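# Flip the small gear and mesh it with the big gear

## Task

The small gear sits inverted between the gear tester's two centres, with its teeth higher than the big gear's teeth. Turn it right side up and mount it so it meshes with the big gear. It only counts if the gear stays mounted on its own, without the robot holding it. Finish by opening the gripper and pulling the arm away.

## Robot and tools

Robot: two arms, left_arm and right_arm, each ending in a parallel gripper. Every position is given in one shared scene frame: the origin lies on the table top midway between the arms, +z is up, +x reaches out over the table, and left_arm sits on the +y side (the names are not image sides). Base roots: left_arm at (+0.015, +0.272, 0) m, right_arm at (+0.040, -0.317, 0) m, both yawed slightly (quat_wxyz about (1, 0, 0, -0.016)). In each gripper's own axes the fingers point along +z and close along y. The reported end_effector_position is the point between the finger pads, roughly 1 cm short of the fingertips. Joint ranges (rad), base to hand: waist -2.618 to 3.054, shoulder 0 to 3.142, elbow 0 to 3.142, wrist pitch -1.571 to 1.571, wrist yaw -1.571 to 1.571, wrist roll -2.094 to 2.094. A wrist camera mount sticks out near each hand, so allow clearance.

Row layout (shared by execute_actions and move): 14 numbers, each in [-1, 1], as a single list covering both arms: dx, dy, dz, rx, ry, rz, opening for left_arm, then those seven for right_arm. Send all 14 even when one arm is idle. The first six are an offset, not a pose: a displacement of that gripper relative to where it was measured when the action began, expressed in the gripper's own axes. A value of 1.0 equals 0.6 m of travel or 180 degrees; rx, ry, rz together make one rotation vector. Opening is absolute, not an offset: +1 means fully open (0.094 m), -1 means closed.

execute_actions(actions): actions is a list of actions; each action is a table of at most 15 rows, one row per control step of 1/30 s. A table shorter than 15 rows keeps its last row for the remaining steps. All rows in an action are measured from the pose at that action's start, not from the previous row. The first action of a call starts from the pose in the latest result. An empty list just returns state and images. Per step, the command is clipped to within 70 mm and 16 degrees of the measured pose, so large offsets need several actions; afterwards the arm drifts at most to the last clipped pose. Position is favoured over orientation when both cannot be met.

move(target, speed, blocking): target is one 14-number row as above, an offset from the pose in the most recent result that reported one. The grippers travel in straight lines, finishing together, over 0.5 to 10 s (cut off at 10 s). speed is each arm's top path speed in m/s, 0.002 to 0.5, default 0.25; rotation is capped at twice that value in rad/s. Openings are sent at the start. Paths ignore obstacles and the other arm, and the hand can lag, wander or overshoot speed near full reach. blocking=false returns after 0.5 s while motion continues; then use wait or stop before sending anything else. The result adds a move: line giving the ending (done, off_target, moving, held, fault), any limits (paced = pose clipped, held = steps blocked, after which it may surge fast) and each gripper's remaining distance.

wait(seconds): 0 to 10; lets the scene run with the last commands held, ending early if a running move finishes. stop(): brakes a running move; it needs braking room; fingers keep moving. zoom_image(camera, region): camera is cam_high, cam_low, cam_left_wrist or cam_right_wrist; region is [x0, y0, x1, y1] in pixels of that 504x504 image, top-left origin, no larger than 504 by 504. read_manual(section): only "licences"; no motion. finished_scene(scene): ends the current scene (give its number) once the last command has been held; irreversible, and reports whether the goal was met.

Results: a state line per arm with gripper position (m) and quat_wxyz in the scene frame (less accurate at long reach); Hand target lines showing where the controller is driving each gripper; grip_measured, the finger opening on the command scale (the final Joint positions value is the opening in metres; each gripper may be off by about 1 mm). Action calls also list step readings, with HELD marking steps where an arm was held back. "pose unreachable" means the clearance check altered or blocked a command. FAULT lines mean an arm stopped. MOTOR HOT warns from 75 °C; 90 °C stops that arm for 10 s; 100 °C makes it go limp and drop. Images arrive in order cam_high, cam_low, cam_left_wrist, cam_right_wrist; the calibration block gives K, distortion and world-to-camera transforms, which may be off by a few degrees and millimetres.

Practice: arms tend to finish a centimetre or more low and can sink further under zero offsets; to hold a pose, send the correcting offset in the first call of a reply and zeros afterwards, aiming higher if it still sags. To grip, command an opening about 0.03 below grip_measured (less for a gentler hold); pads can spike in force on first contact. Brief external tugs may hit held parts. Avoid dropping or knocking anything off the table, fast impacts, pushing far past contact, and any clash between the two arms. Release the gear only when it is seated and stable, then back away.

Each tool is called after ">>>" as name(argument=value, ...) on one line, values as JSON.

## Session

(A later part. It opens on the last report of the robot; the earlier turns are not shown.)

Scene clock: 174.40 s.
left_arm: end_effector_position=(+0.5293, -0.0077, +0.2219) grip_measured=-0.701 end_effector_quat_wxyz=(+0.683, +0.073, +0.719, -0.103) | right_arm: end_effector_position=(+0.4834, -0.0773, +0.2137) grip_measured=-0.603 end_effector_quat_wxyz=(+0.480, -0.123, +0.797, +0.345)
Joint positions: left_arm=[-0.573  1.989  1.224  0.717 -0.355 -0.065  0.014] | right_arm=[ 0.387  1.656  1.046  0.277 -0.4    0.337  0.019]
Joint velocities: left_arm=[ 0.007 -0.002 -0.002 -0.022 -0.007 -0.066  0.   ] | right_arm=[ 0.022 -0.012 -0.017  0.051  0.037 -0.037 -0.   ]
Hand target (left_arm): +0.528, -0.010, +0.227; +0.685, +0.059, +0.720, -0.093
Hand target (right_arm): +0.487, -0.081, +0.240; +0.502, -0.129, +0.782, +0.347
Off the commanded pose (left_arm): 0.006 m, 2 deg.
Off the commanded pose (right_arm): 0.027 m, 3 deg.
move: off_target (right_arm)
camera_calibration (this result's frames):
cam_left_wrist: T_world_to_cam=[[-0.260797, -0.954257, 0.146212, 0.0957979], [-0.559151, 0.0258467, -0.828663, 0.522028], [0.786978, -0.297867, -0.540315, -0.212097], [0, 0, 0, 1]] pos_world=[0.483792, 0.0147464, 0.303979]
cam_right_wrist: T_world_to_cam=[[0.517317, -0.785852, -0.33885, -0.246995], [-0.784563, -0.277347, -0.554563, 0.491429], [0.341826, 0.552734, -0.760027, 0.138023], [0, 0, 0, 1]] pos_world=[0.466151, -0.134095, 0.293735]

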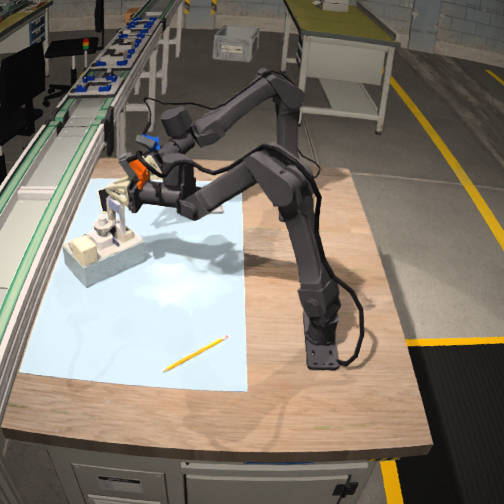

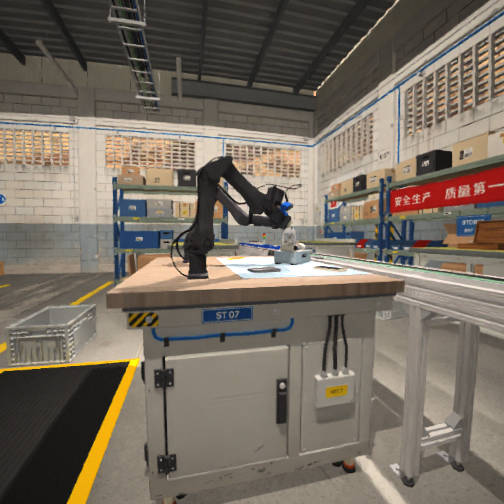

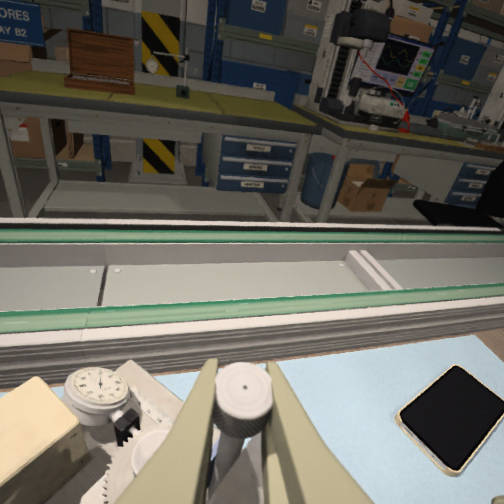

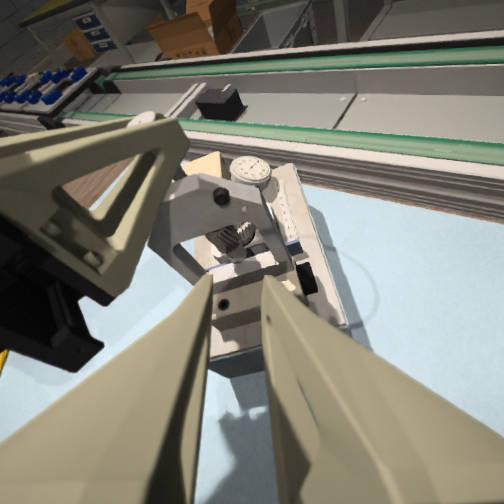

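>>> zoom_image(camera="cam_high", region=[50, 160, 170, 280])

>>> execute_actions(actions=[[[-0.1,0,0,0,-0.03,0,-0.8,-0.03,0,0,0,-0.01,0,-0.6]],[[-0.1,0,0,0,-0.03,0,-0.8,-0.03,0,0,0,-0.01,0,-0.6]]])

>>> zoom_image(camera="cam_high", region=[50, 160, 170, 280])

Region (50, 160, 170, 280) of cam_high's 504x504 image, scaled by 4.200, with more detail than that image has.

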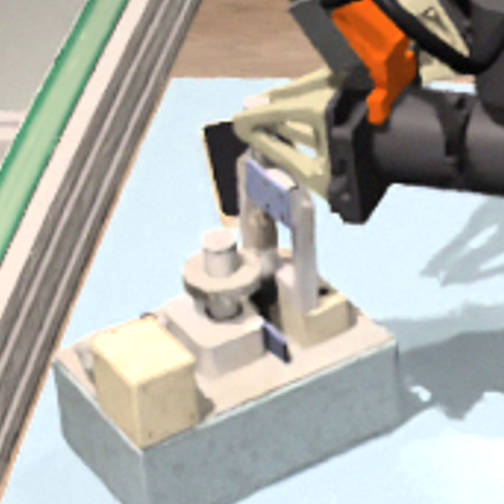

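Scene clock: 175.60 s.
left_arm: end_effector_position=(+0.5293, -0.0077, +0.2235) grip_measured=-0.701 end_effector_quat_wxyz=(+0.658, +0.098, +0.741, -0.092) | right_arm: end_effector_position=(+0.4833, -0.0774, +0.2134) grip_measured=-0.603 end_effector_quat_wxyz=(+0.479, -0.122, +0.798, +0.345)
Joint positions: left_arm=[-0.564  1.955  1.261  0.571 -0.324 -0.047  0.014] | right_arm=[ 0.387  1.656  1.046  0.275 -0.4    0.339  0.019]
Joint velocities: left_arm=[-0.017 -0.002  0.002  0.022  0.022 -0.037 -0.   ] | right_arm=[ 0.007 -0.007 -0.007 -0.051 -0.066 -0.007 -0.   ]
Hand target (left_arm): +0.531, -0.004, +0.282; +0.705, +0.081, +0.697, -0.101
Hand target (right_arm): +0.492, -0.080, +0.229; +0.492, -0.117, +0.790, +0.347
Off the commanded pose (left_arm): 0.060 m, 8 deg.
Off the commanded pose (right_arm): 0.018 m, 2 deg.
Step readings (end_effector_position; steps 1 to 15: 1st action; 16 to 30: 2nd action):
0: left_arm (+0.5293, -0.0077, +0.2219) | right_arm (+0.4833, -0.0774, +0.2134)
1: left_arm (+0.5296, -0.0078, +0.2240) | right_arm (+0.4833, -0.0774, +0.2134)
2: left_arm (+0.5295, -0.0078, +0.2238) | right_arm (+0.4833, -0.0774, +0.2134)
4: left_arm (+0.5295, -0.0076, +0.2237) | right_arm (+0.4833, -0.0774, +0.2134)
8: left_arm (+0.5293, -0.0077, +0.2235) | right_arm (+0.4833, -0.0774, +0.2134)
15: left_arm (+0.5294, -0.0077, +0.2235) | right_arm (+0.4833, -0.0774, +0.2134)
16: left_arm (+0.5296, -0.0076, +0.2240) | right_arm (+0.4833, -0.0774, +0.2134)
17: left_arm (+0.5296, -0.0076, +0.2240) | right_arm (+0.4833, -0.0774, +0.2134)
19: left_arm (+0.5294, -0.0078, +0.2238) | right_arm (+0.4833, -0.0774, +0.2134)
23: left_arm (+0.5294, -0.0076, +0.2236) | right_arm (+0.4833, -0.0774, +0.2134)
30: end_effector_position above
camera_calibration (this result's frames):
cam_left_wrist: T_world_to_cam=[[-0.275786, -0.955181, 0.107572, 0.112068], [-0.6051, 0.085566, -0.791538, 0.539764], [0.746857, -0.283387, -0.601578, -0.176182], [0, 0, 0, 1]] pos_world=[0.489101, 0.0109317, 0.309201]
cam_right_wrist: T_world_to_cam=[[0.515889, -0.785816, -0.341104, -0.245888], [-0.786194, -0.276162, -0.552841, 0.491728], [0.340231, 0.553379, -0.760273, 0.138749], [0, 0, 0, 1]] pos_world=[0.466238, -0.134206, 0.293461]

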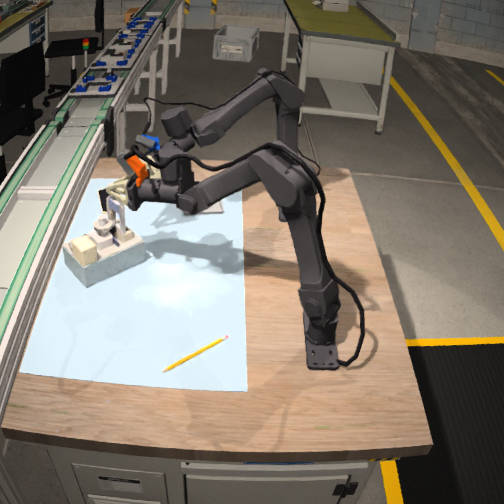

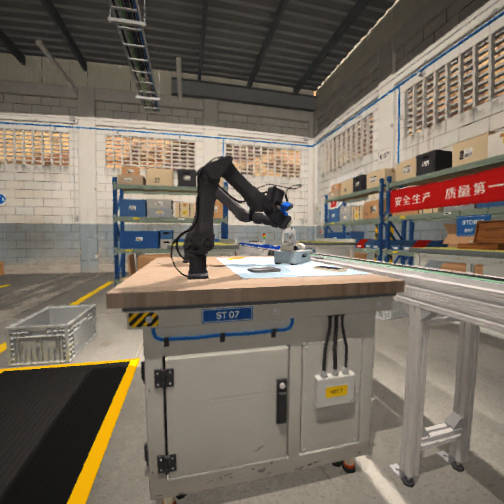

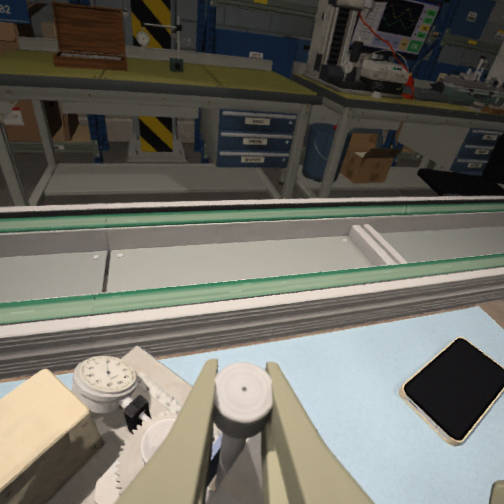

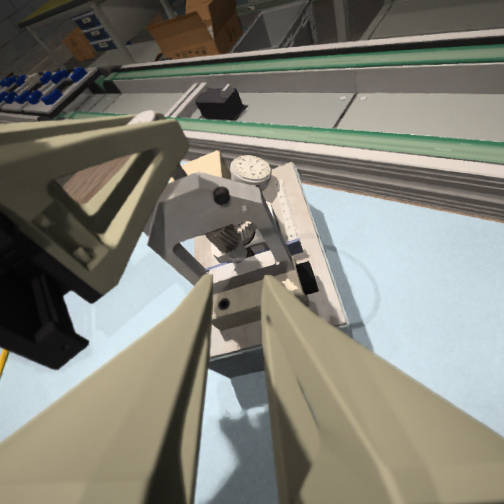

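Region (50, 160, 170, 280) of cam_high's 504x504 image, scaled by 4.200, with more detail than that image has.

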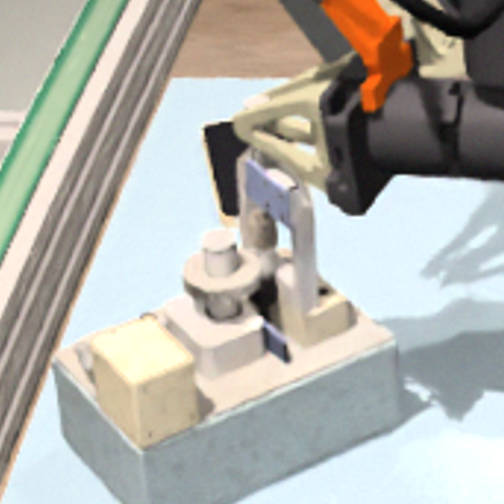

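>>> execute_actions(actions=[[[0,0,0,0,0,0,-0.8,-0.03,0,0,0,-0.01,0,-0.6]],[[-0.01,0,0,0,0,0,-0.3,-0.03,0,0,0,-0.01,0,-0.6]],[[-0.015,0,-0.08,0,0,0,-0.3,-0.03,0,0,0,-0.01,0,-0.6]]])

Scene clock: 177.47 s.
left_arm: end_effector_position=(+0.4887, +0.0051, +0.2258) grip_measured=-0.303 end_effector_quat_wxyz=(+0.646, +0.103, +0.751, -0.089) | right_arm: end_effector_position=(+0.4833, -0.0774, +0.2134) grip_measured=-0.603 end_effector_quat_wxyz=(+0.478, -0.120, +0.798, +0.346)
Joint positions: left_arm=[-0.595  1.8    1.099  0.543 -0.35  -0.056  0.033] | right_arm=[ 0.387  1.656  1.046  0.275 -0.4    0.343  0.019]
Joint velocities: left_arm=[ 0.017 -0.002  0.002  0.007  0.007  0.007 -0.001] | right_arm=[ 0.012  0.002 -0.022  0.007 -0.022 -0.022 -0.003]
Hand target (left_arm): +0.484, +0.006, +0.234; +0.652, +0.098, +0.746, -0.092
Hand target (right_arm): +0.492, -0.080, +0.229; +0.491, -0.115, +0.790, +0.348
Off the commanded pose (left_arm): 0.010 m, 1 deg.
Off the commanded pose (right_arm): 0.018 m, 2 deg.
Step readings (end_effector_position; steps 1 to 15: 1st action; 16 to 30: 2nd action; 31 to 45: 3rd action):
0: left_arm (+0.5294, -0.0075, +0.2235) | right_arm (+0.4833, -0.0774, +0.2134)
1: left_arm (+0.5292, -0.0076, +0.2225) | right_arm (+0.4833, -0.0774, +0.2134)
2: left_arm (+0.5292, -0.0077, +0.2225) | right_arm (+0.4833, -0.0774, +0.2134)
4: left_arm (+0.5292, -0.0077, +0.2225) | right_arm (+0.4833, -0.0774, +0.2134)
8: left_arm (+0.5292, -0.0077, +0.2224) | right_arm (+0.4833, -0.0774, +0.2134)
15: left_arm (+0.5292, -0.0077, +0.2224) | right_arm (+0.4833, -0.0774, +0.2134)
16: left_arm (+0.5292, -0.0077, +0.2220) | right_arm (+0.4833, -0.0774, +0.2134)
17: left_arm (+0.5291, -0.0076, +0.2215) | right_arm (+0.4833, -0.0774, +0.2134)
19: left_arm (+0.5290, -0.0076, +0.2206) | right_arm (+0.4833, -0.0774, +0.2134)
23: left_arm (+0.5289, -0.0075, +0.2195) | right_arm (+0.4833, -0.0774, +0.2134)
30: left_arm (+0.5288, -0.0074, +0.2189) | right_arm (+0.4833, -0.0774, +0.2134)
31: left_arm (+0.5252, -0.0062, +0.2186) | right_arm (+0.4833, -0.0774, +0.2134)
32: left_arm (+0.5162, -0.0015, +0.2149) | right_arm (+0.4833, -0.0774, +0.2134)
34: left_arm (+0.4997, +0.0046, +0.2126) | right_arm (+0.4833, -0.0774, +0.2134)
38: left_arm (+0.4890, +0.0040, +0.2230) | right_arm (+0.4833, -0.0774, +0.2134)
45: end_effector_position above
camera_calibration (this result's frames):
cam_left_wrist: T_world_to_cam=[[-0.276625, -0.955668, 0.100878, 0.114786], [-0.627791, 0.100239, -0.7719, 0.522539], [0.727569, -0.276857, -0.627689, -0.125564], [0, 0, 0, 1]] pos_world=[0.451155, 0.0225553, 0.312953]
cam_right_wrist: T_world_to_cam=[[0.514288, -0.785551, -0.34412, -0.24445], [-0.787746, -0.274055, -0.55168, 0.492393], [0.339064, 0.554801, -0.759757, 0.139312], [0, 0, 0, 1]] pos_world=[0.466362, -0.134375, 0.293367]

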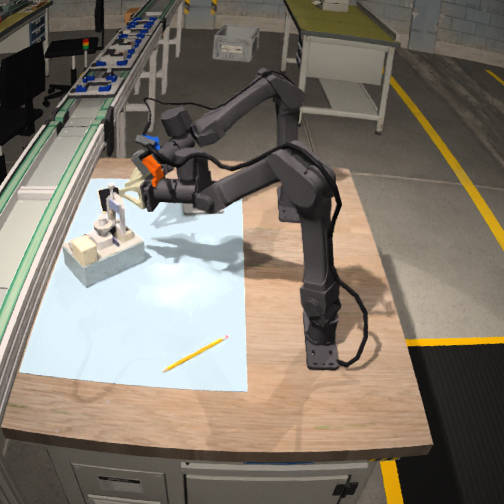

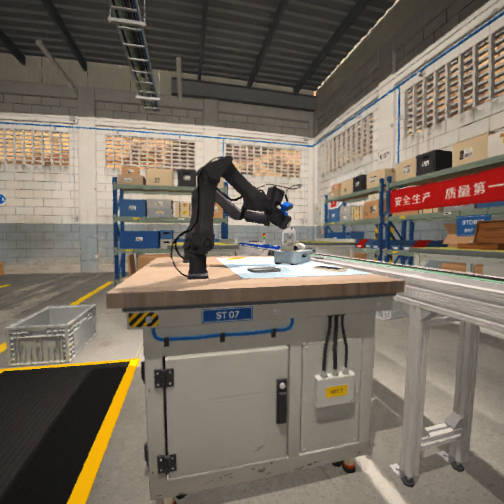

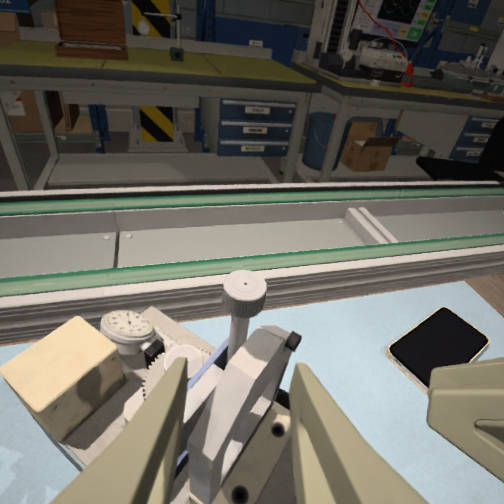

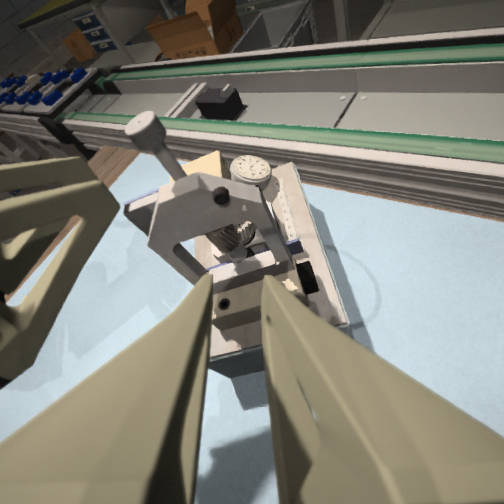

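>>> move(target=[-0.01,0.118,-0.017,0.17,0,0,-0.3,-0.03,0,0,0,-0.01,0,-0.6])

>>> move(target=[0.08,0,0,0,0,0,-0.3,-0.03,0,0,0,-0.01,0,-0.6])

Scene clock: 179.50 s.
left_arm: end_effector_position=(+0.4962, +0.0766, +0.2177) grip_measured=-0.303 end_effector_quat_wxyz=(+0.585, +0.260, +0.713, -0.287) | right_arm: end_effector_position=(+0.4833, -0.0774, +0.2134) grip_measured=-0.603 end_effector_quat_wxyz=(+0.478, -0.120, +0.798, +0.347)
Joint positions: left_arm=[-0.158  1.78   1.047  0.548  0.608 -0.     0.033] | right_arm=[ 0.387  1.656  1.046  0.275 -0.4    0.344  0.019]
Joint velocities: left_arm=[ 0.002  0.012 -0.002 -0.022 -0.037  0.022 -0.   ] | right_arm=[-0.027 -0.002  0.022  0.022 -0.007 -0.007  0.001]
Hand target (left_arm): +0.501, +0.076, +0.232; +0.599, +0.268, +0.698, -0.286
Hand target (right_arm): +0.492, -0.080, +0.229; +0.491, -0.115, +0.790, +0.348
Off the commanded pose (left_arm): 0.016 m, 2 deg.
Off the commanded pose (right_arm): 0.018 m, 2 deg.
move: off_target (left_arm, right_arm)
camera_calibration (this result's frames):
cam_left_wrist: T_world_to_cam=[[-0.701371, -0.68288, 0.204337, 0.353408], [-0.554894, 0.343149, -0.757853, 0.455981], [0.447404, -0.644922, -0.619601, 0.0491248], [0, 0, 0, 1]] pos_world=[0.478913, 0.116547, 0.30379]
cam_right_wrist: T_world_to_cam=[[0.513574, -0.78543, -0.345459, -0.24381], [-0.788434, -0.273119, -0.551161, 0.492687], [0.338547, 0.555433, -0.759526, 0.139562], [0, 0, 0, 1]] pos_world=[0.466417, -0.134451, 0.293325]

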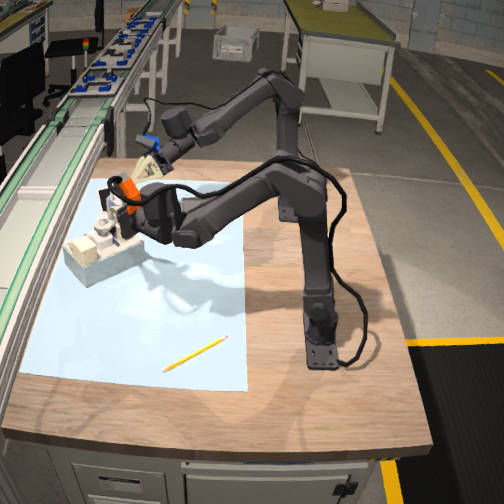

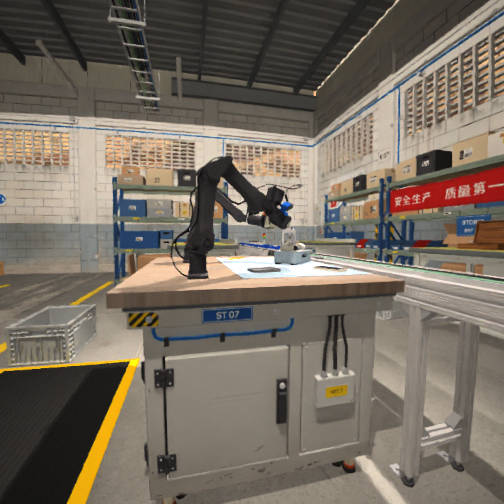

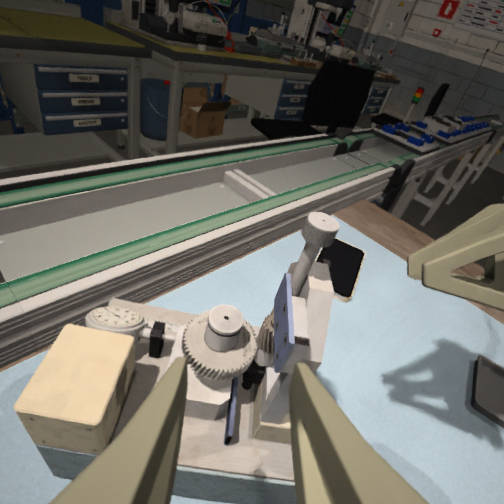

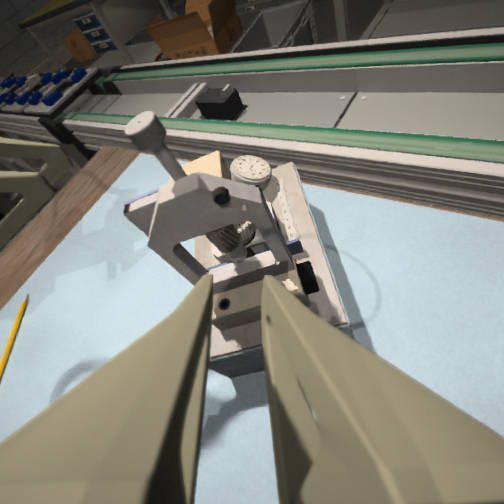

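Scene clock: 180.57 s.
left_arm: end_effector_position=(+0.4865, +0.0785, +0.1625) grip_measured=-0.303 end_effector_quat_wxyz=(+0.573, +0.257, +0.722, -0.289) | right_arm: end_effector_position=(+0.4833, -0.0774, +0.2134) grip_measured=-0.603 end_effector_quat_wxyz=(+0.478, -0.119, +0.798, +0.347)
Joint positions: left_arm=[-0.158  1.861  0.921  0.723  0.608 -0.     0.033] | right_arm=[ 0.387  1.656  1.046  0.275 -0.4    0.345  0.019]
Joint velocities: left_arm=[-0.017  0.017 -0.017 -0.037  0.022 -0.051  0.   ] | right_arm=[ 0.007  0.012  0.007 -0.037  0.11  -0.095 -0.001]
Hand target (left_arm): +0.488, +0.078, +0.170; +0.585, +0.260, +0.713, -0.287
Hand target (right_arm): +0.492, -0.080, +0.229; +0.491, -0.114, +0.790, +0.348
Off the commanded pose (left_arm): 0.008 m, 2 deg.
Off the commanded pose (right_arm): 0.018 m, 2 deg.
move: off_target (right_arm)
camera_calibration (this result's frames):
cam_left_wrist: T_world_to_cam=[[-0.694745, -0.684162, 0.221928, 0.353178], [-0.578149, 0.347648, -0.738163, 0.415892], [0.42787, -0.641143, -0.637074, 0.0325313], [0, 0, 0, 1]] pos_world=[0.471897, 0.117904, 0.249341]
cam_right_wrist: T_world_to_cam=[[0.513038, -0.785338, -0.346462, -0.243329], [-0.788949, -0.272417, -0.55077, 0.492907], [0.338159, 0.555907, -0.759352, 0.139749], [0, 0, 0, 1]] pos_world=[0.466458, -0.134507, 0.293293]

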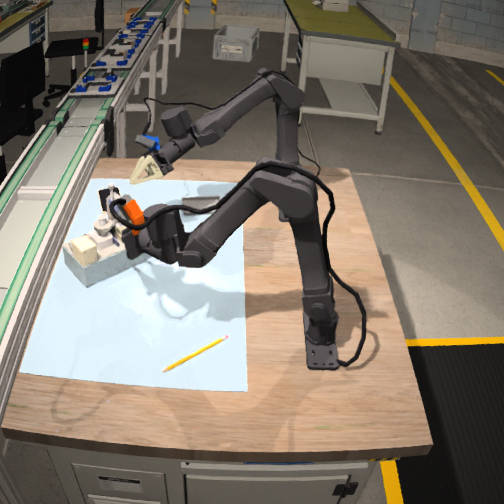

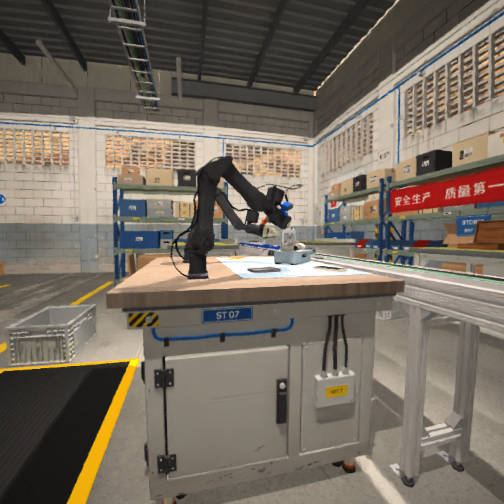

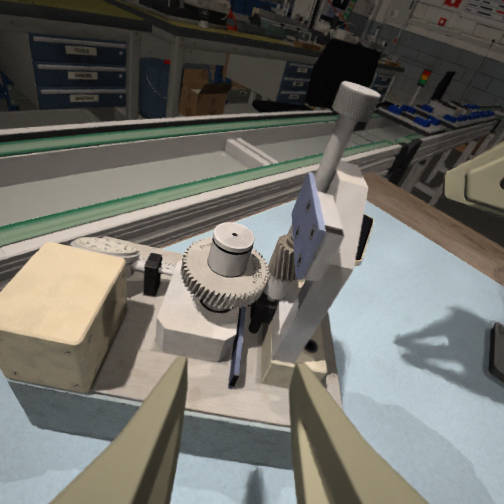

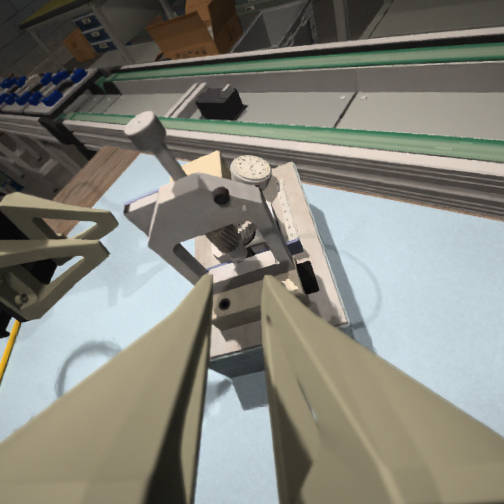

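>>> zoom_image(camera="cam_left_wrist", region=[130, 150, 390, 410])

Region (130, 150, 390, 410) of cam_left_wrist's 504x504 image, scaled by 1.938, with more detail than that image has.

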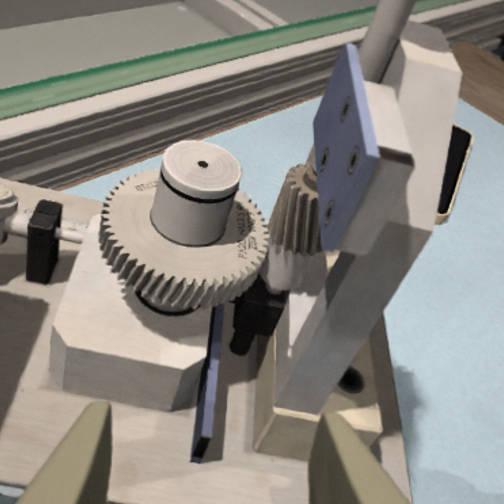

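>>> move(target=[-0.035,0.012,0.15,0,-0.02,0.04,-0.35,-0.03,0,0,0,-0.01,0,-0.6], speed=0.12)

Scene clock: 182.30 s.
left_arm: end_effector_position=(+0.5498, +0.0232, +0.1547) grip_measured=-0.348 end_effector_quat_wxyz=(+0.599, +0.287, +0.698, -0.268) | right_arm: end_effector_position=(+0.4833, -0.0774, +0.2134) grip_measured=-0.603 end_effector_quat_wxyz=(+0.478, -0.119, +0.798, +0.347)
Joint positions: left_arm=[-0.254  2.13   1.245  0.725  0.519  0.05   0.031] | right_arm=[ 0.387  1.656  1.046  0.275 -0.4    0.346  0.019]
Joint velocities: left_arm=[ 0.022  0.017 -0.002 -0.051 -0.066 -0.037  0.   ] | right_arm=[ 0.007 -0.007  0.002  0.007 -0.051  0.007 -0.   ]
Hand target (left_arm): +0.556, +0.018, +0.167; +0.612, +0.292, +0.687, -0.261
Hand target (right_arm): +0.492, -0.080, +0.229; +0.491, -0.114, +0.790, +0.349
Off the commanded pose (left_arm): 0.014 m, 2 deg.
Off the commanded pose (right_arm): 0.018 m, 2 deg.
move: off_target (left_arm, right_arm)
camera_calibration (this result's frames):
cam_left_wrist: T_world_to_cam=[[-0.722989, -0.678551, 0.129829, 0.390625], [-0.500323, 0.384673, -0.775696, 0.428113], [0.476407, -0.625776, -0.617609, -0.0649902], [0, 0, 0, 1]] pos_world=[0.527574, 0.059706, 0.241233]
cam_right_wrist: T_world_to_cam=[[0.51268, -0.785277, -0.347131, -0.243009], [-0.789293, -0.271949, -0.55051, 0.493054], [0.3379, 0.556223, -0.759236, 0.139874], [0, 0, 0, 1]] pos_world=[0.466486, -0.134544, 0.293272]

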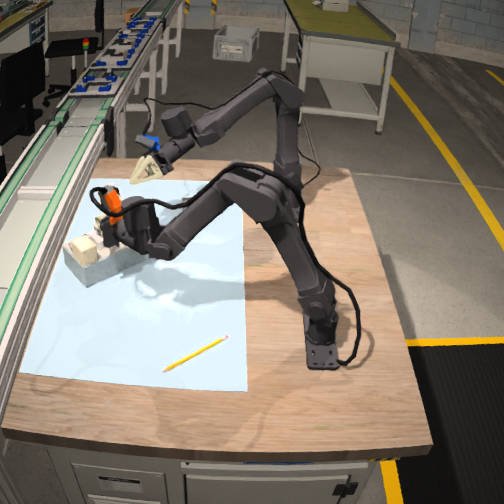

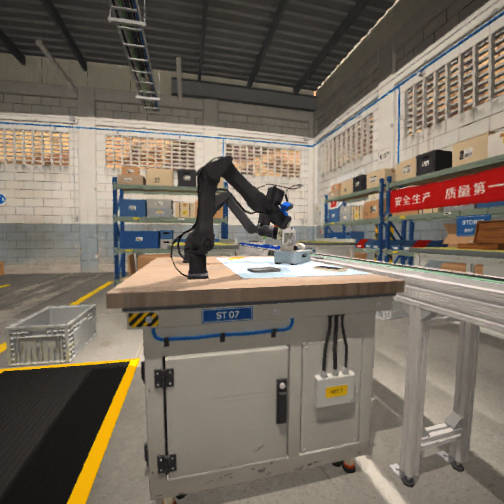

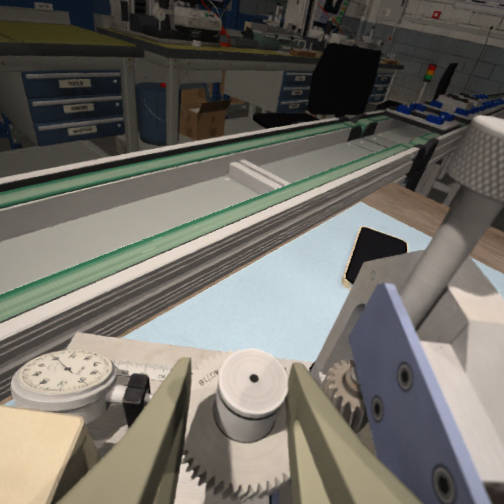

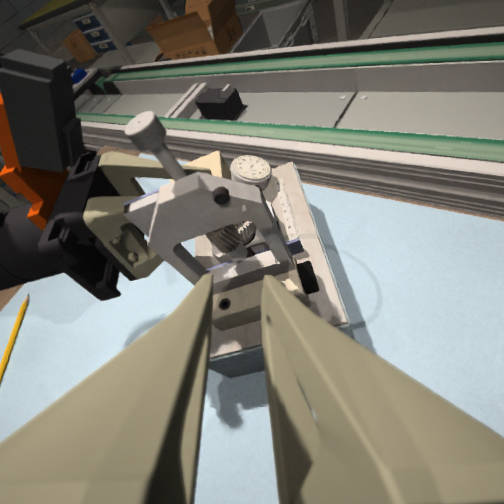

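Close on the hub and pull along +u (gripper +y).

>>> execute_actions(actions=[[[-0.015,0,0.015,0,0,0,-0.35,-0.03,0,0,0,-0.01,0,-0.6]],[[-0.015,0,0,0,0,0,-0.7,-0.03,0,0,0,-0.01,0,-0.6]],[[-0.015,0.04,0,0,0,0,-0.7,-0.03,0,0,0,-0.01,0,-0.6]],[[-0.015,0.03,0,0,0,0,-0.7,-0.03,0,0,0,-0.01,0,-0.6]]])

>>> zoom_image(camera="cam_right_wrist", region=[80, 100, 280, 300])

Scene clock: 184.47 s.
left_arm: end_effector_position=(+0.5492, +0.0200, +0.1549) grip_measured=-0.581 end_effector_quat_wxyz=(+0.565, +0.329, +0.689, -0.311) | right_arm: end_effector_position=(+0.4833, -0.0774, +0.2134) grip_measured=-0.603 end_effector_quat_wxyz=(+0.477, -0.117, +0.798, +0.348)
Joint positions: left_arm=[-0.218  2.158  1.337  0.604  0.685  0.081  0.02 ] | right_arm=[ 0.387  1.656  1.046  0.275 -0.4    0.35   0.019]
Joint velocities: left_arm=[ 0.012  0.007 -0.017 -0.037 -0.007 -0.081 -0.001] | right_arm=[-0.007 -0.007 -0.007 -0.066  0.022  0.022  0.001]
Hand target (left_arm): +0.563, +0.031, +0.163; +0.576, +0.312, +0.694, -0.298
Hand target (right_arm): +0.492, -0.080, +0.229; +0.490, -0.112, +0.791, +0.350
Off the commanded pose (left_arm): 0.020 m, 3 deg.
Off the commanded pose (right_arm): 0.018 m, 2 deg.
Step readings (end_effector_position; steps 1 to 15: 1st action; 16 to 30: 2nd action; 31 to 45: 3rd action; 46 to 60: 4th action):
0: left_arm (+0.5498, +0.0232, +0.1547) | right_arm (+0.4833, -0.0774, +0.2134)
1: left_arm (+0.5499, +0.0230, +0.1548) | right_arm (+0.4833, -0.0774, +0.2134)
2: left_arm (+0.5502, +0.0227, +0.1549) | right_arm (+0.4833, -0.0774, +0.2134)
4: left_arm (+0.5503, +0.0223, +0.1546) | right_arm (+0.4833, -0.0774, +0.2134)
8: left_arm (+0.5505, +0.0221, +0.1545) | right_arm (+0.4833, -0.0774, +0.2134)
15: left_arm (+0.5505, +0.0220, +0.1544) | right_arm (+0.4833, -0.0774, +0.2134)
16: left_arm (+0.5496, +0.0213, +0.1542) | right_arm (+0.4833, -0.0774, +0.2134)
17: left_arm (+0.5484, +0.0194, +0.1541) | right_arm (+0.4833, -0.0774, +0.2134)
19: left_arm (+0.5480, +0.0192, +0.1539) | right_arm (+0.4833, -0.0774, +0.2134)
23: left_arm (+0.5480, +0.0192, +0.1539) | right_arm (+0.4833, -0.0774, +0.2134)
30: left_arm (+0.5480, +0.0192, +0.1539) | right_arm (+0.4833, -0.0774, +0.2134)
31: left_arm (+0.5489, +0.0202, +0.1549) | right_arm (+0.4833, -0.0774, +0.2134)
32: left_arm (+0.5491, +0.0203, +0.1547) | right_arm (+0.4833, -0.0774, +0.2134)
34: left_arm (+0.5501, +0.0210, +0.1550) | right_arm (+0.4833, -0.0774, +0.2134)
38: left_arm (+0.5489, +0.0199, +0.1546) | right_arm (+0.4833, -0.0774, +0.2134)
45: left_arm (+0.5490, +0.0201, +0.1547) | right_arm (+0.4833, -0.0774, +0.2134)
46: left_arm (+0.5491, +0.0198, +0.1548) | right_arm (+0.4833, -0.0774, +0.2134)
47: left_arm (+0.5492, +0.0200, +0.1549) | right_arm (+0.4833, -0.0774, +0.2134)
49: left_arm (+0.5492, +0.0199, +0.1549) | right_arm (+0.4833, -0.0774, +0.2134)
53: left_arm (+0.5492, +0.0199, +0.1549) | right_arm (+0.4833, -0.0774, +0.2134)
60: end_effector_position above
camera_calibration (this result's frames):
cam_left_wrist: T_world_to_cam=[[-0.800192, -0.578871, 0.156849, 0.424241], [-0.475365, 0.45271, -0.754375, 0.410846], [0.365678, -0.678205, -0.63743, -0.00168432], [0, 0, 0, 1]] pos_world=[0.535392, 0.0584443, 0.242317]
cam_right_wrist: T_world_to_cam=[[0.510705, -0.78493, -0.350806, -0.241243], [-0.791176, -0.269376, -0.549068, 0.493856], [0.336482, 0.557961, -0.75859, 0.140556], [0, 0, 0, 1]] pos_world=[0.466637, -0.134751, 0.293156]

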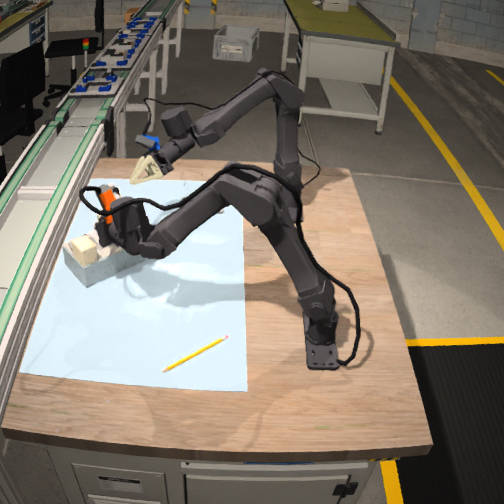

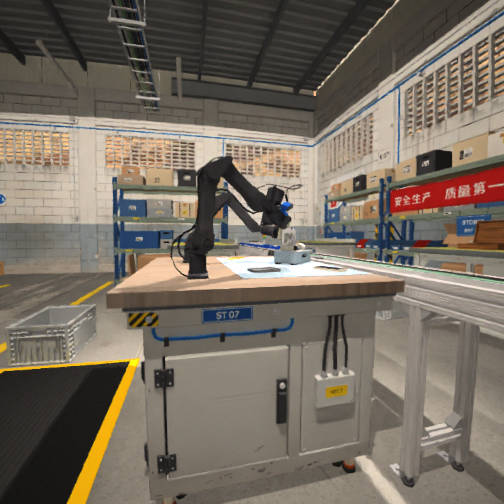

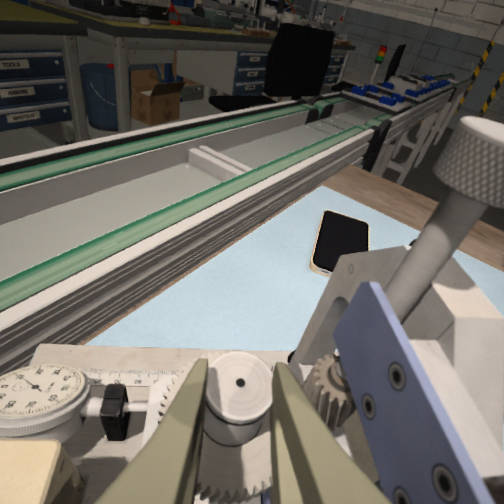

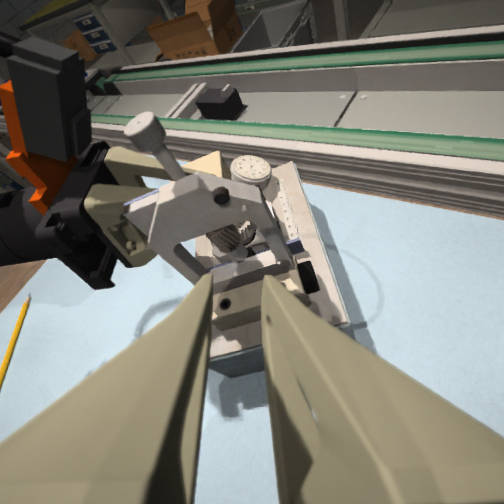

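Region (80, 100, 280, 300) of cam_right_wrist's 504x504 image, scaled by 2.520, with more detail than that image has.

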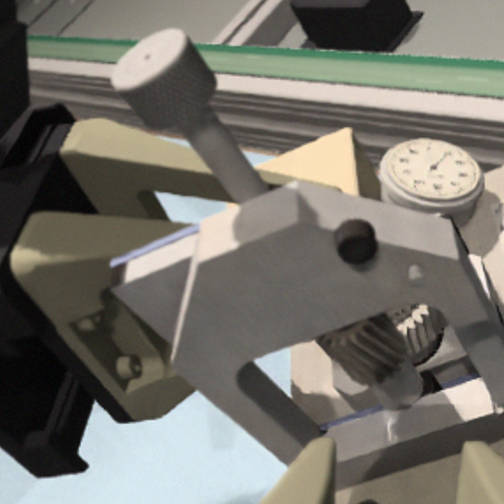

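>>> execute_actions(actions=[[[-0.01,0,0,0,0,0,-0.35,-0.03,0,0,0,-0.01,0,-0.6]],[[-0.03,0,-0.12,-0.04,-0.04,0,-0.35,-0.03,0,0,0,-0.01,0,-0.6]],[[-0.02,0,-0.02,0,0,0,-1,-0.03,0,0,0,-0.01,0,-0.6]]])

Scene clock: 186.60 s.
left_arm: end_effector_position=(+0.5084, +0.0816, +0.1713) grip_measured=-0.978 end_effector_quat_wxyz=(+0.599, +0.270, +0.694, -0.293) | right_arm: end_effector_position=(+0.4833, -0.0774, +0.2134) grip_measured=-0.603 end_effector_quat_wxyz=(+0.476, -0.116, +0.799, +0.349)
Joint positions: left_arm=[-0.131  1.946  1.     0.807  0.656  0.002  0.001] | right_arm=[ 0.387  1.656  1.046  0.275 -0.4    0.354  0.019]
Joint velocities: left_arm=[ 0.002 -0.002 -0.012  0.022  0.007 -0.066 -0.001] | right_arm=[-0.002 -0.002 -0.002  0.007 -0.037  0.037 -0.001]
Hand target (left_arm): +0.506, +0.085, +0.178; +0.602, +0.271, +0.692, -0.292
Hand target (right_arm): +0.492, -0.080, +0.229; +0.489, -0.111, +0.791, +0.350
Off the commanded pose (left_arm): 0.009 m, 0 deg.
Off the commanded pose (right_arm): 0.018 m, 2 deg.
Step readings (end_effector_position; steps 1 to 15: 1st action; 16 to 30: 2nd action; 31 to 45: 3rd action):
0: left_arm (+0.5492, +0.0200, +0.1548) | right_arm (+0.4833, -0.0774, +0.2134)
1: left_arm (+0.5489, +0.0198, +0.1547) | right_arm (+0.4833, -0.0774, +0.2134)
2: left_arm (+0.5490, +0.0199, +0.1546) | right_arm (+0.4833, -0.0774, +0.2134)
4: left_arm (+0.5488, +0.0199, +0.1537) | right_arm (+0.4833, -0.0774, +0.2134)
8: left_arm (+0.5486, +0.0200, +0.1529) | right_arm (+0.4833, -0.0774, +0.2134)
15: left_arm (+0.5485, +0.0200, +0.1526) | right_arm (+0.4833, -0.0774, +0.2134)
16: left_arm (+0.5455, +0.0243, +0.1531) | right_arm (+0.4833, -0.0774, +0.2134)
17: left_arm (+0.5333, +0.0323, +0.1505) | right_arm (+0.4833, -0.0774, +0.2134)
19: left_arm (+0.5139, +0.0521, +0.1472) | right_arm (+0.4833, -0.0774, +0.2134)
23: left_arm (+0.5089, +0.0753, +0.1527) | right_arm (+0.4833, -0.0774, +0.2134)
30: left_arm (+0.5120, +0.0768, +0.1653) | right_arm (+0.4833, -0.0774, +0.2134)
31: left_arm (+0.5118, +0.0771, +0.1660) | right_arm (+0.4833, -0.0774, +0.2134)
32: left_arm (+0.5106, +0.0779, +0.1663) | right_arm (+0.4833, -0.0774, +0.2134)
34: left_arm (+0.5091, +0.0799, +0.1687) | right_arm (+0.4833, -0.0774, +0.2134)
38: left_arm (+0.5088, +0.0816, +0.1727) | right_arm (+0.4833, -0.0774, +0.2134)
45: end_effector_position above
camera_calibration (this result's frames):
cam_left_wrist: T_world_to_cam=[[-0.723971, -0.665403, 0.181946, 0.388694], [-0.513018, 0.343016, -0.786863, 0.409576], [0.461171, -0.663007, -0.589697, 0.00748672], [0, 0, 0, 1]] pos_world=[0.488071, 0.123111, 0.255974]
cam_right_wrist: T_world_to_cam=[[0.509083, -0.784637, -0.353807, -0.239796], [-0.792712, -0.267273, -0.54788, 0.494507], [0.335324, 0.559383, -0.758056, 0.141112], [0, 0, 0, 1]] pos_world=[0.46676, -0.13492, 0.29306]

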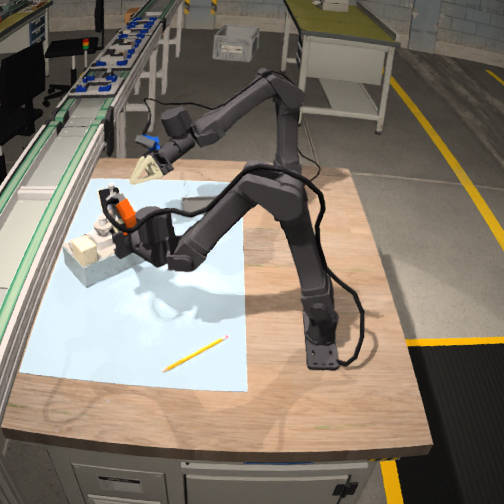

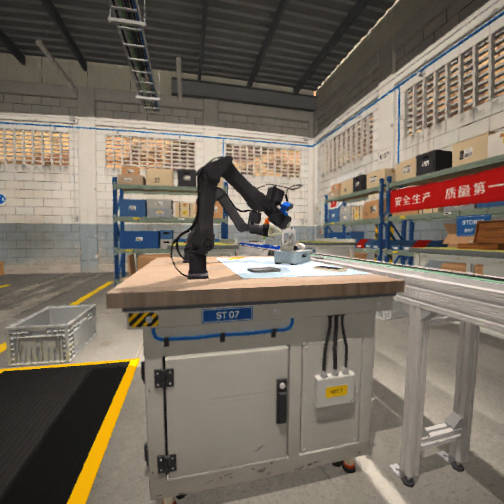

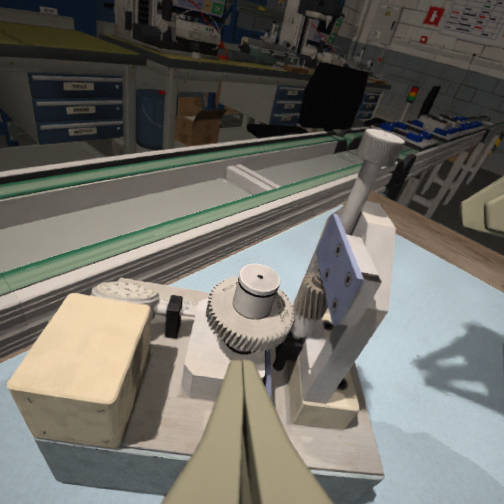

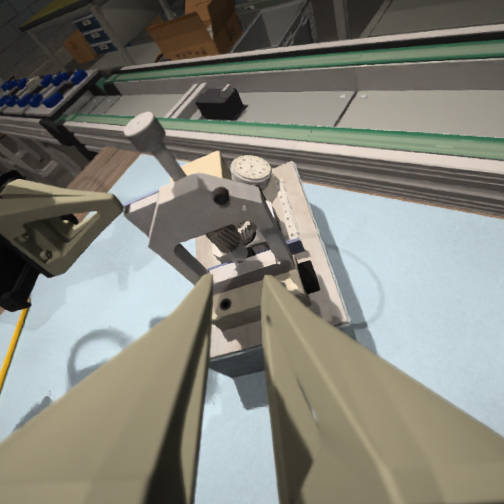

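>>> move(target=[-0.13,-0.078,0,0,0,-0.48,-1,-0.03,0,0,0,-0.01,0,-0.6], speed=0.3)

Scene clock: 189.90 s.
left_arm: end_effector_position=(+0.4847, +0.0534, +0.2280) grip_measured=-0.979 end_effector_quat_wxyz=(+0.222, -0.294, +0.700, -0.612) | right_arm: end_effector_position=(+0.4833, -0.0774, +0.2134) grip_measured=-0.603 end_effector_quat_wxyz=(+0.476, -0.115, +0.799, +0.349)
Joint positions: left_arm=[-0.22   1.746  1.051  0.514  0.564 -1.524  0.001] | right_arm=[ 0.387  1.656  1.046  0.275 -0.4    0.354  0.019]
Joint velocities: left_arm=[-0.012 -0.002 -0.002 -0.007 -0.051 -0.022 -0.   ] | right_arm=[-0.002 -0.007 -0.007 -0.022  0.007  0.007  0.   ]
Hand target (left_arm): +0.484, +0.049, +0.253; +0.237, -0.279, +0.691, -0.624
Hand target (right_arm): +0.492, -0.080, +0.229; +0.489, -0.110, +0.791, +0.351
Off the commanded pose (left_arm): 0.025 m, 3 deg.
Off the commanded pose (right_arm): 0.018 m, 2 deg.
move: off_target (left_arm, right_arm)
camera_calibration (this result's frames):
cam_left_wrist: T_world_to_cam=[[0.194963, 0.00636726, 0.98079, -0.320949], [-0.956214, -0.221306, 0.191514, 0.473621], [0.218274, -0.975184, -0.0370579, 0.0415623], [0, 0, 0, 1]] pos_world=[0.506384, 0.14739, 0.225619]
cam_right_wrist: T_world_to_cam=[[0.508721, -0.784571, -0.354474, -0.239474], [-0.793053, -0.266806, -0.547614, 0.494651], [0.335067, 0.559699, -0.757936, 0.141235], [0, 0, 0, 1]] pos_world=[0.466787, -0.134957, 0.293038]

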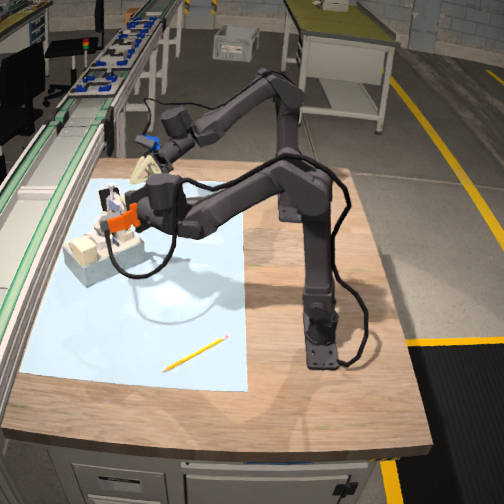

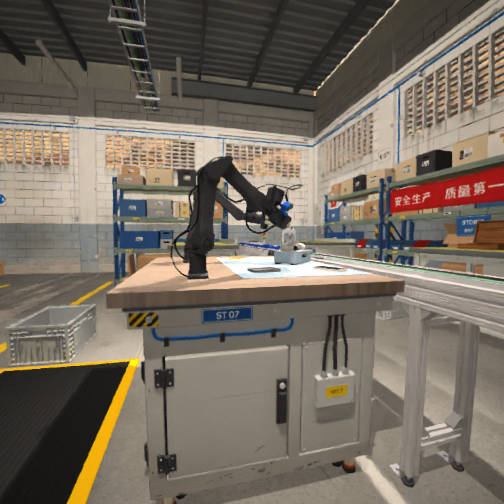

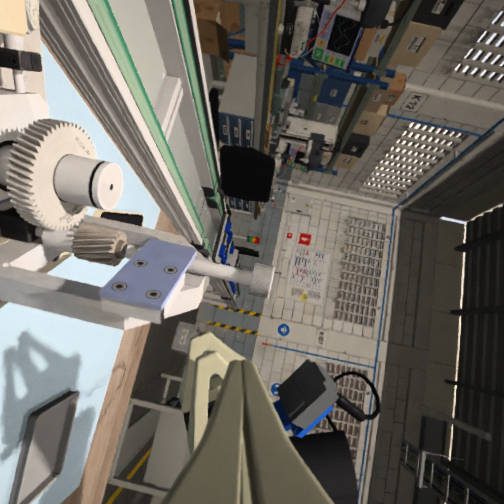

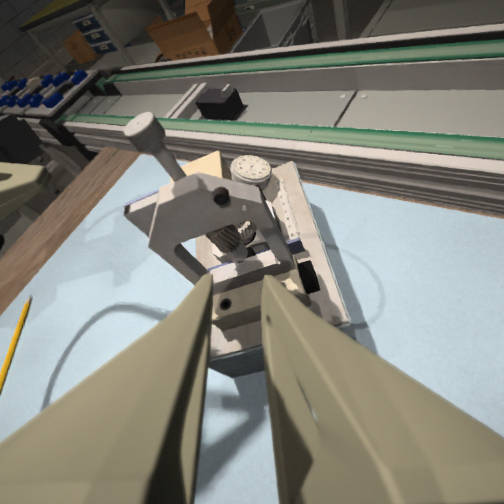

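>>> move(target=[0.017,-0.008,0.085,0,0,0,-1,-0.03,0,0,0,-0.01,0,-0.6], speed=0.1)

Scene clock: 191.03 s.
left_arm: end_effector_position=(+0.5072, +0.0124, +0.2148) grip_measured=-0.979 end_effector_quat_wxyz=(+0.214, -0.300, +0.704, -0.607) | right_arm: end_effector_position=(+0.4833, -0.0774, +0.2134) grip_measured=-0.603 end_effector_quat_wxyz=(+0.476, -0.115, +0.799, +0.349)
Joint positions: left_arm=[-0.306  1.881  1.184  0.503  0.482 -1.545  0.001] | right_arm=[ 0.387  1.656  1.046  0.275 -0.4    0.356  0.019]
Joint velocities: left_arm=[-0.017 -0.007 -0.007 -0.022  0.051 -0.066 -0.001] | right_arm=[-0.002  0.002 -0.007  0.037  0.007 -0.022 -0.001]
Hand target (left_arm): +0.511, +0.009, +0.226; +0.222, -0.294, +0.700, -0.612
Hand target (right_arm): +0.492, -0.080, +0.229; +0.489, -0.110, +0.791, +0.351
Off the commanded pose (left_arm): 0.012 m, 1 deg.
Off the commanded pose (right_arm): 0.018 m, 2 deg.
move: off_target (left_arm, right_arm)
camera_calibration (this result's frames):
cam_left_wrist: T_world_to_cam=[[0.217645, 0.00180292, 0.976026, -0.322521], [-0.951858, -0.220774, 0.212664, 0.481794], [0.215865, -0.975323, -0.0463343, -0.000602426], [0, 0, 0, 1]] pos_world=[0.528925, 0.106362, 0.212301]
cam_right_wrist: T_world_to_cam=[[0.508178, -0.78447, -0.355473, -0.23899], [-0.793564, -0.266105, -0.547216, 0.494867], [0.334682, 0.560173, -0.757756, 0.141419], [0, 0, 0, 1]] pos_world=[0.466828, -0.135014, 0.293006]

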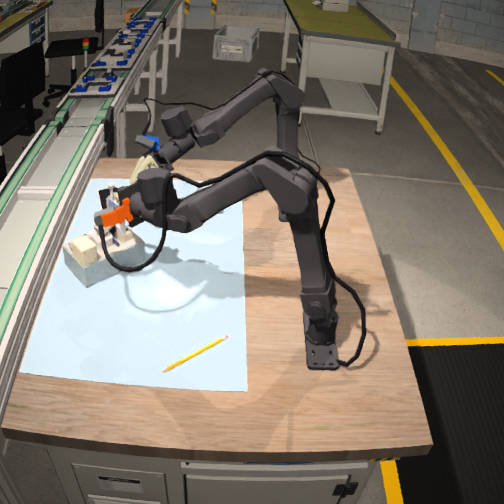

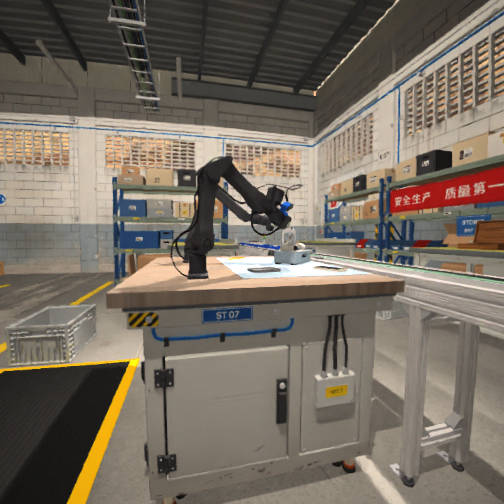

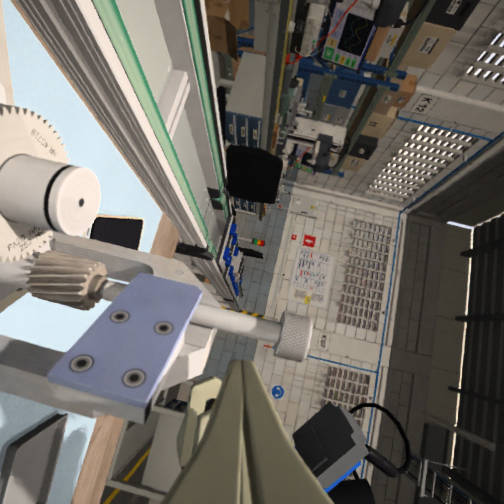

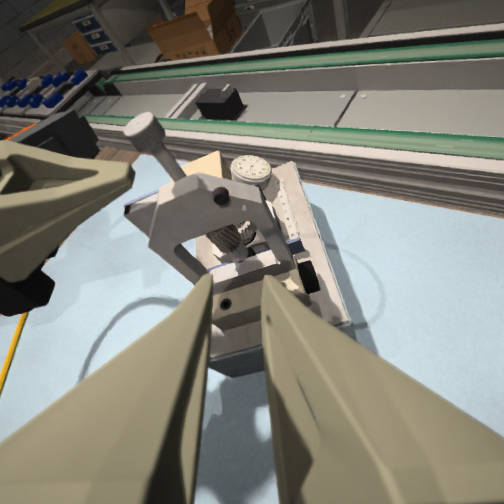

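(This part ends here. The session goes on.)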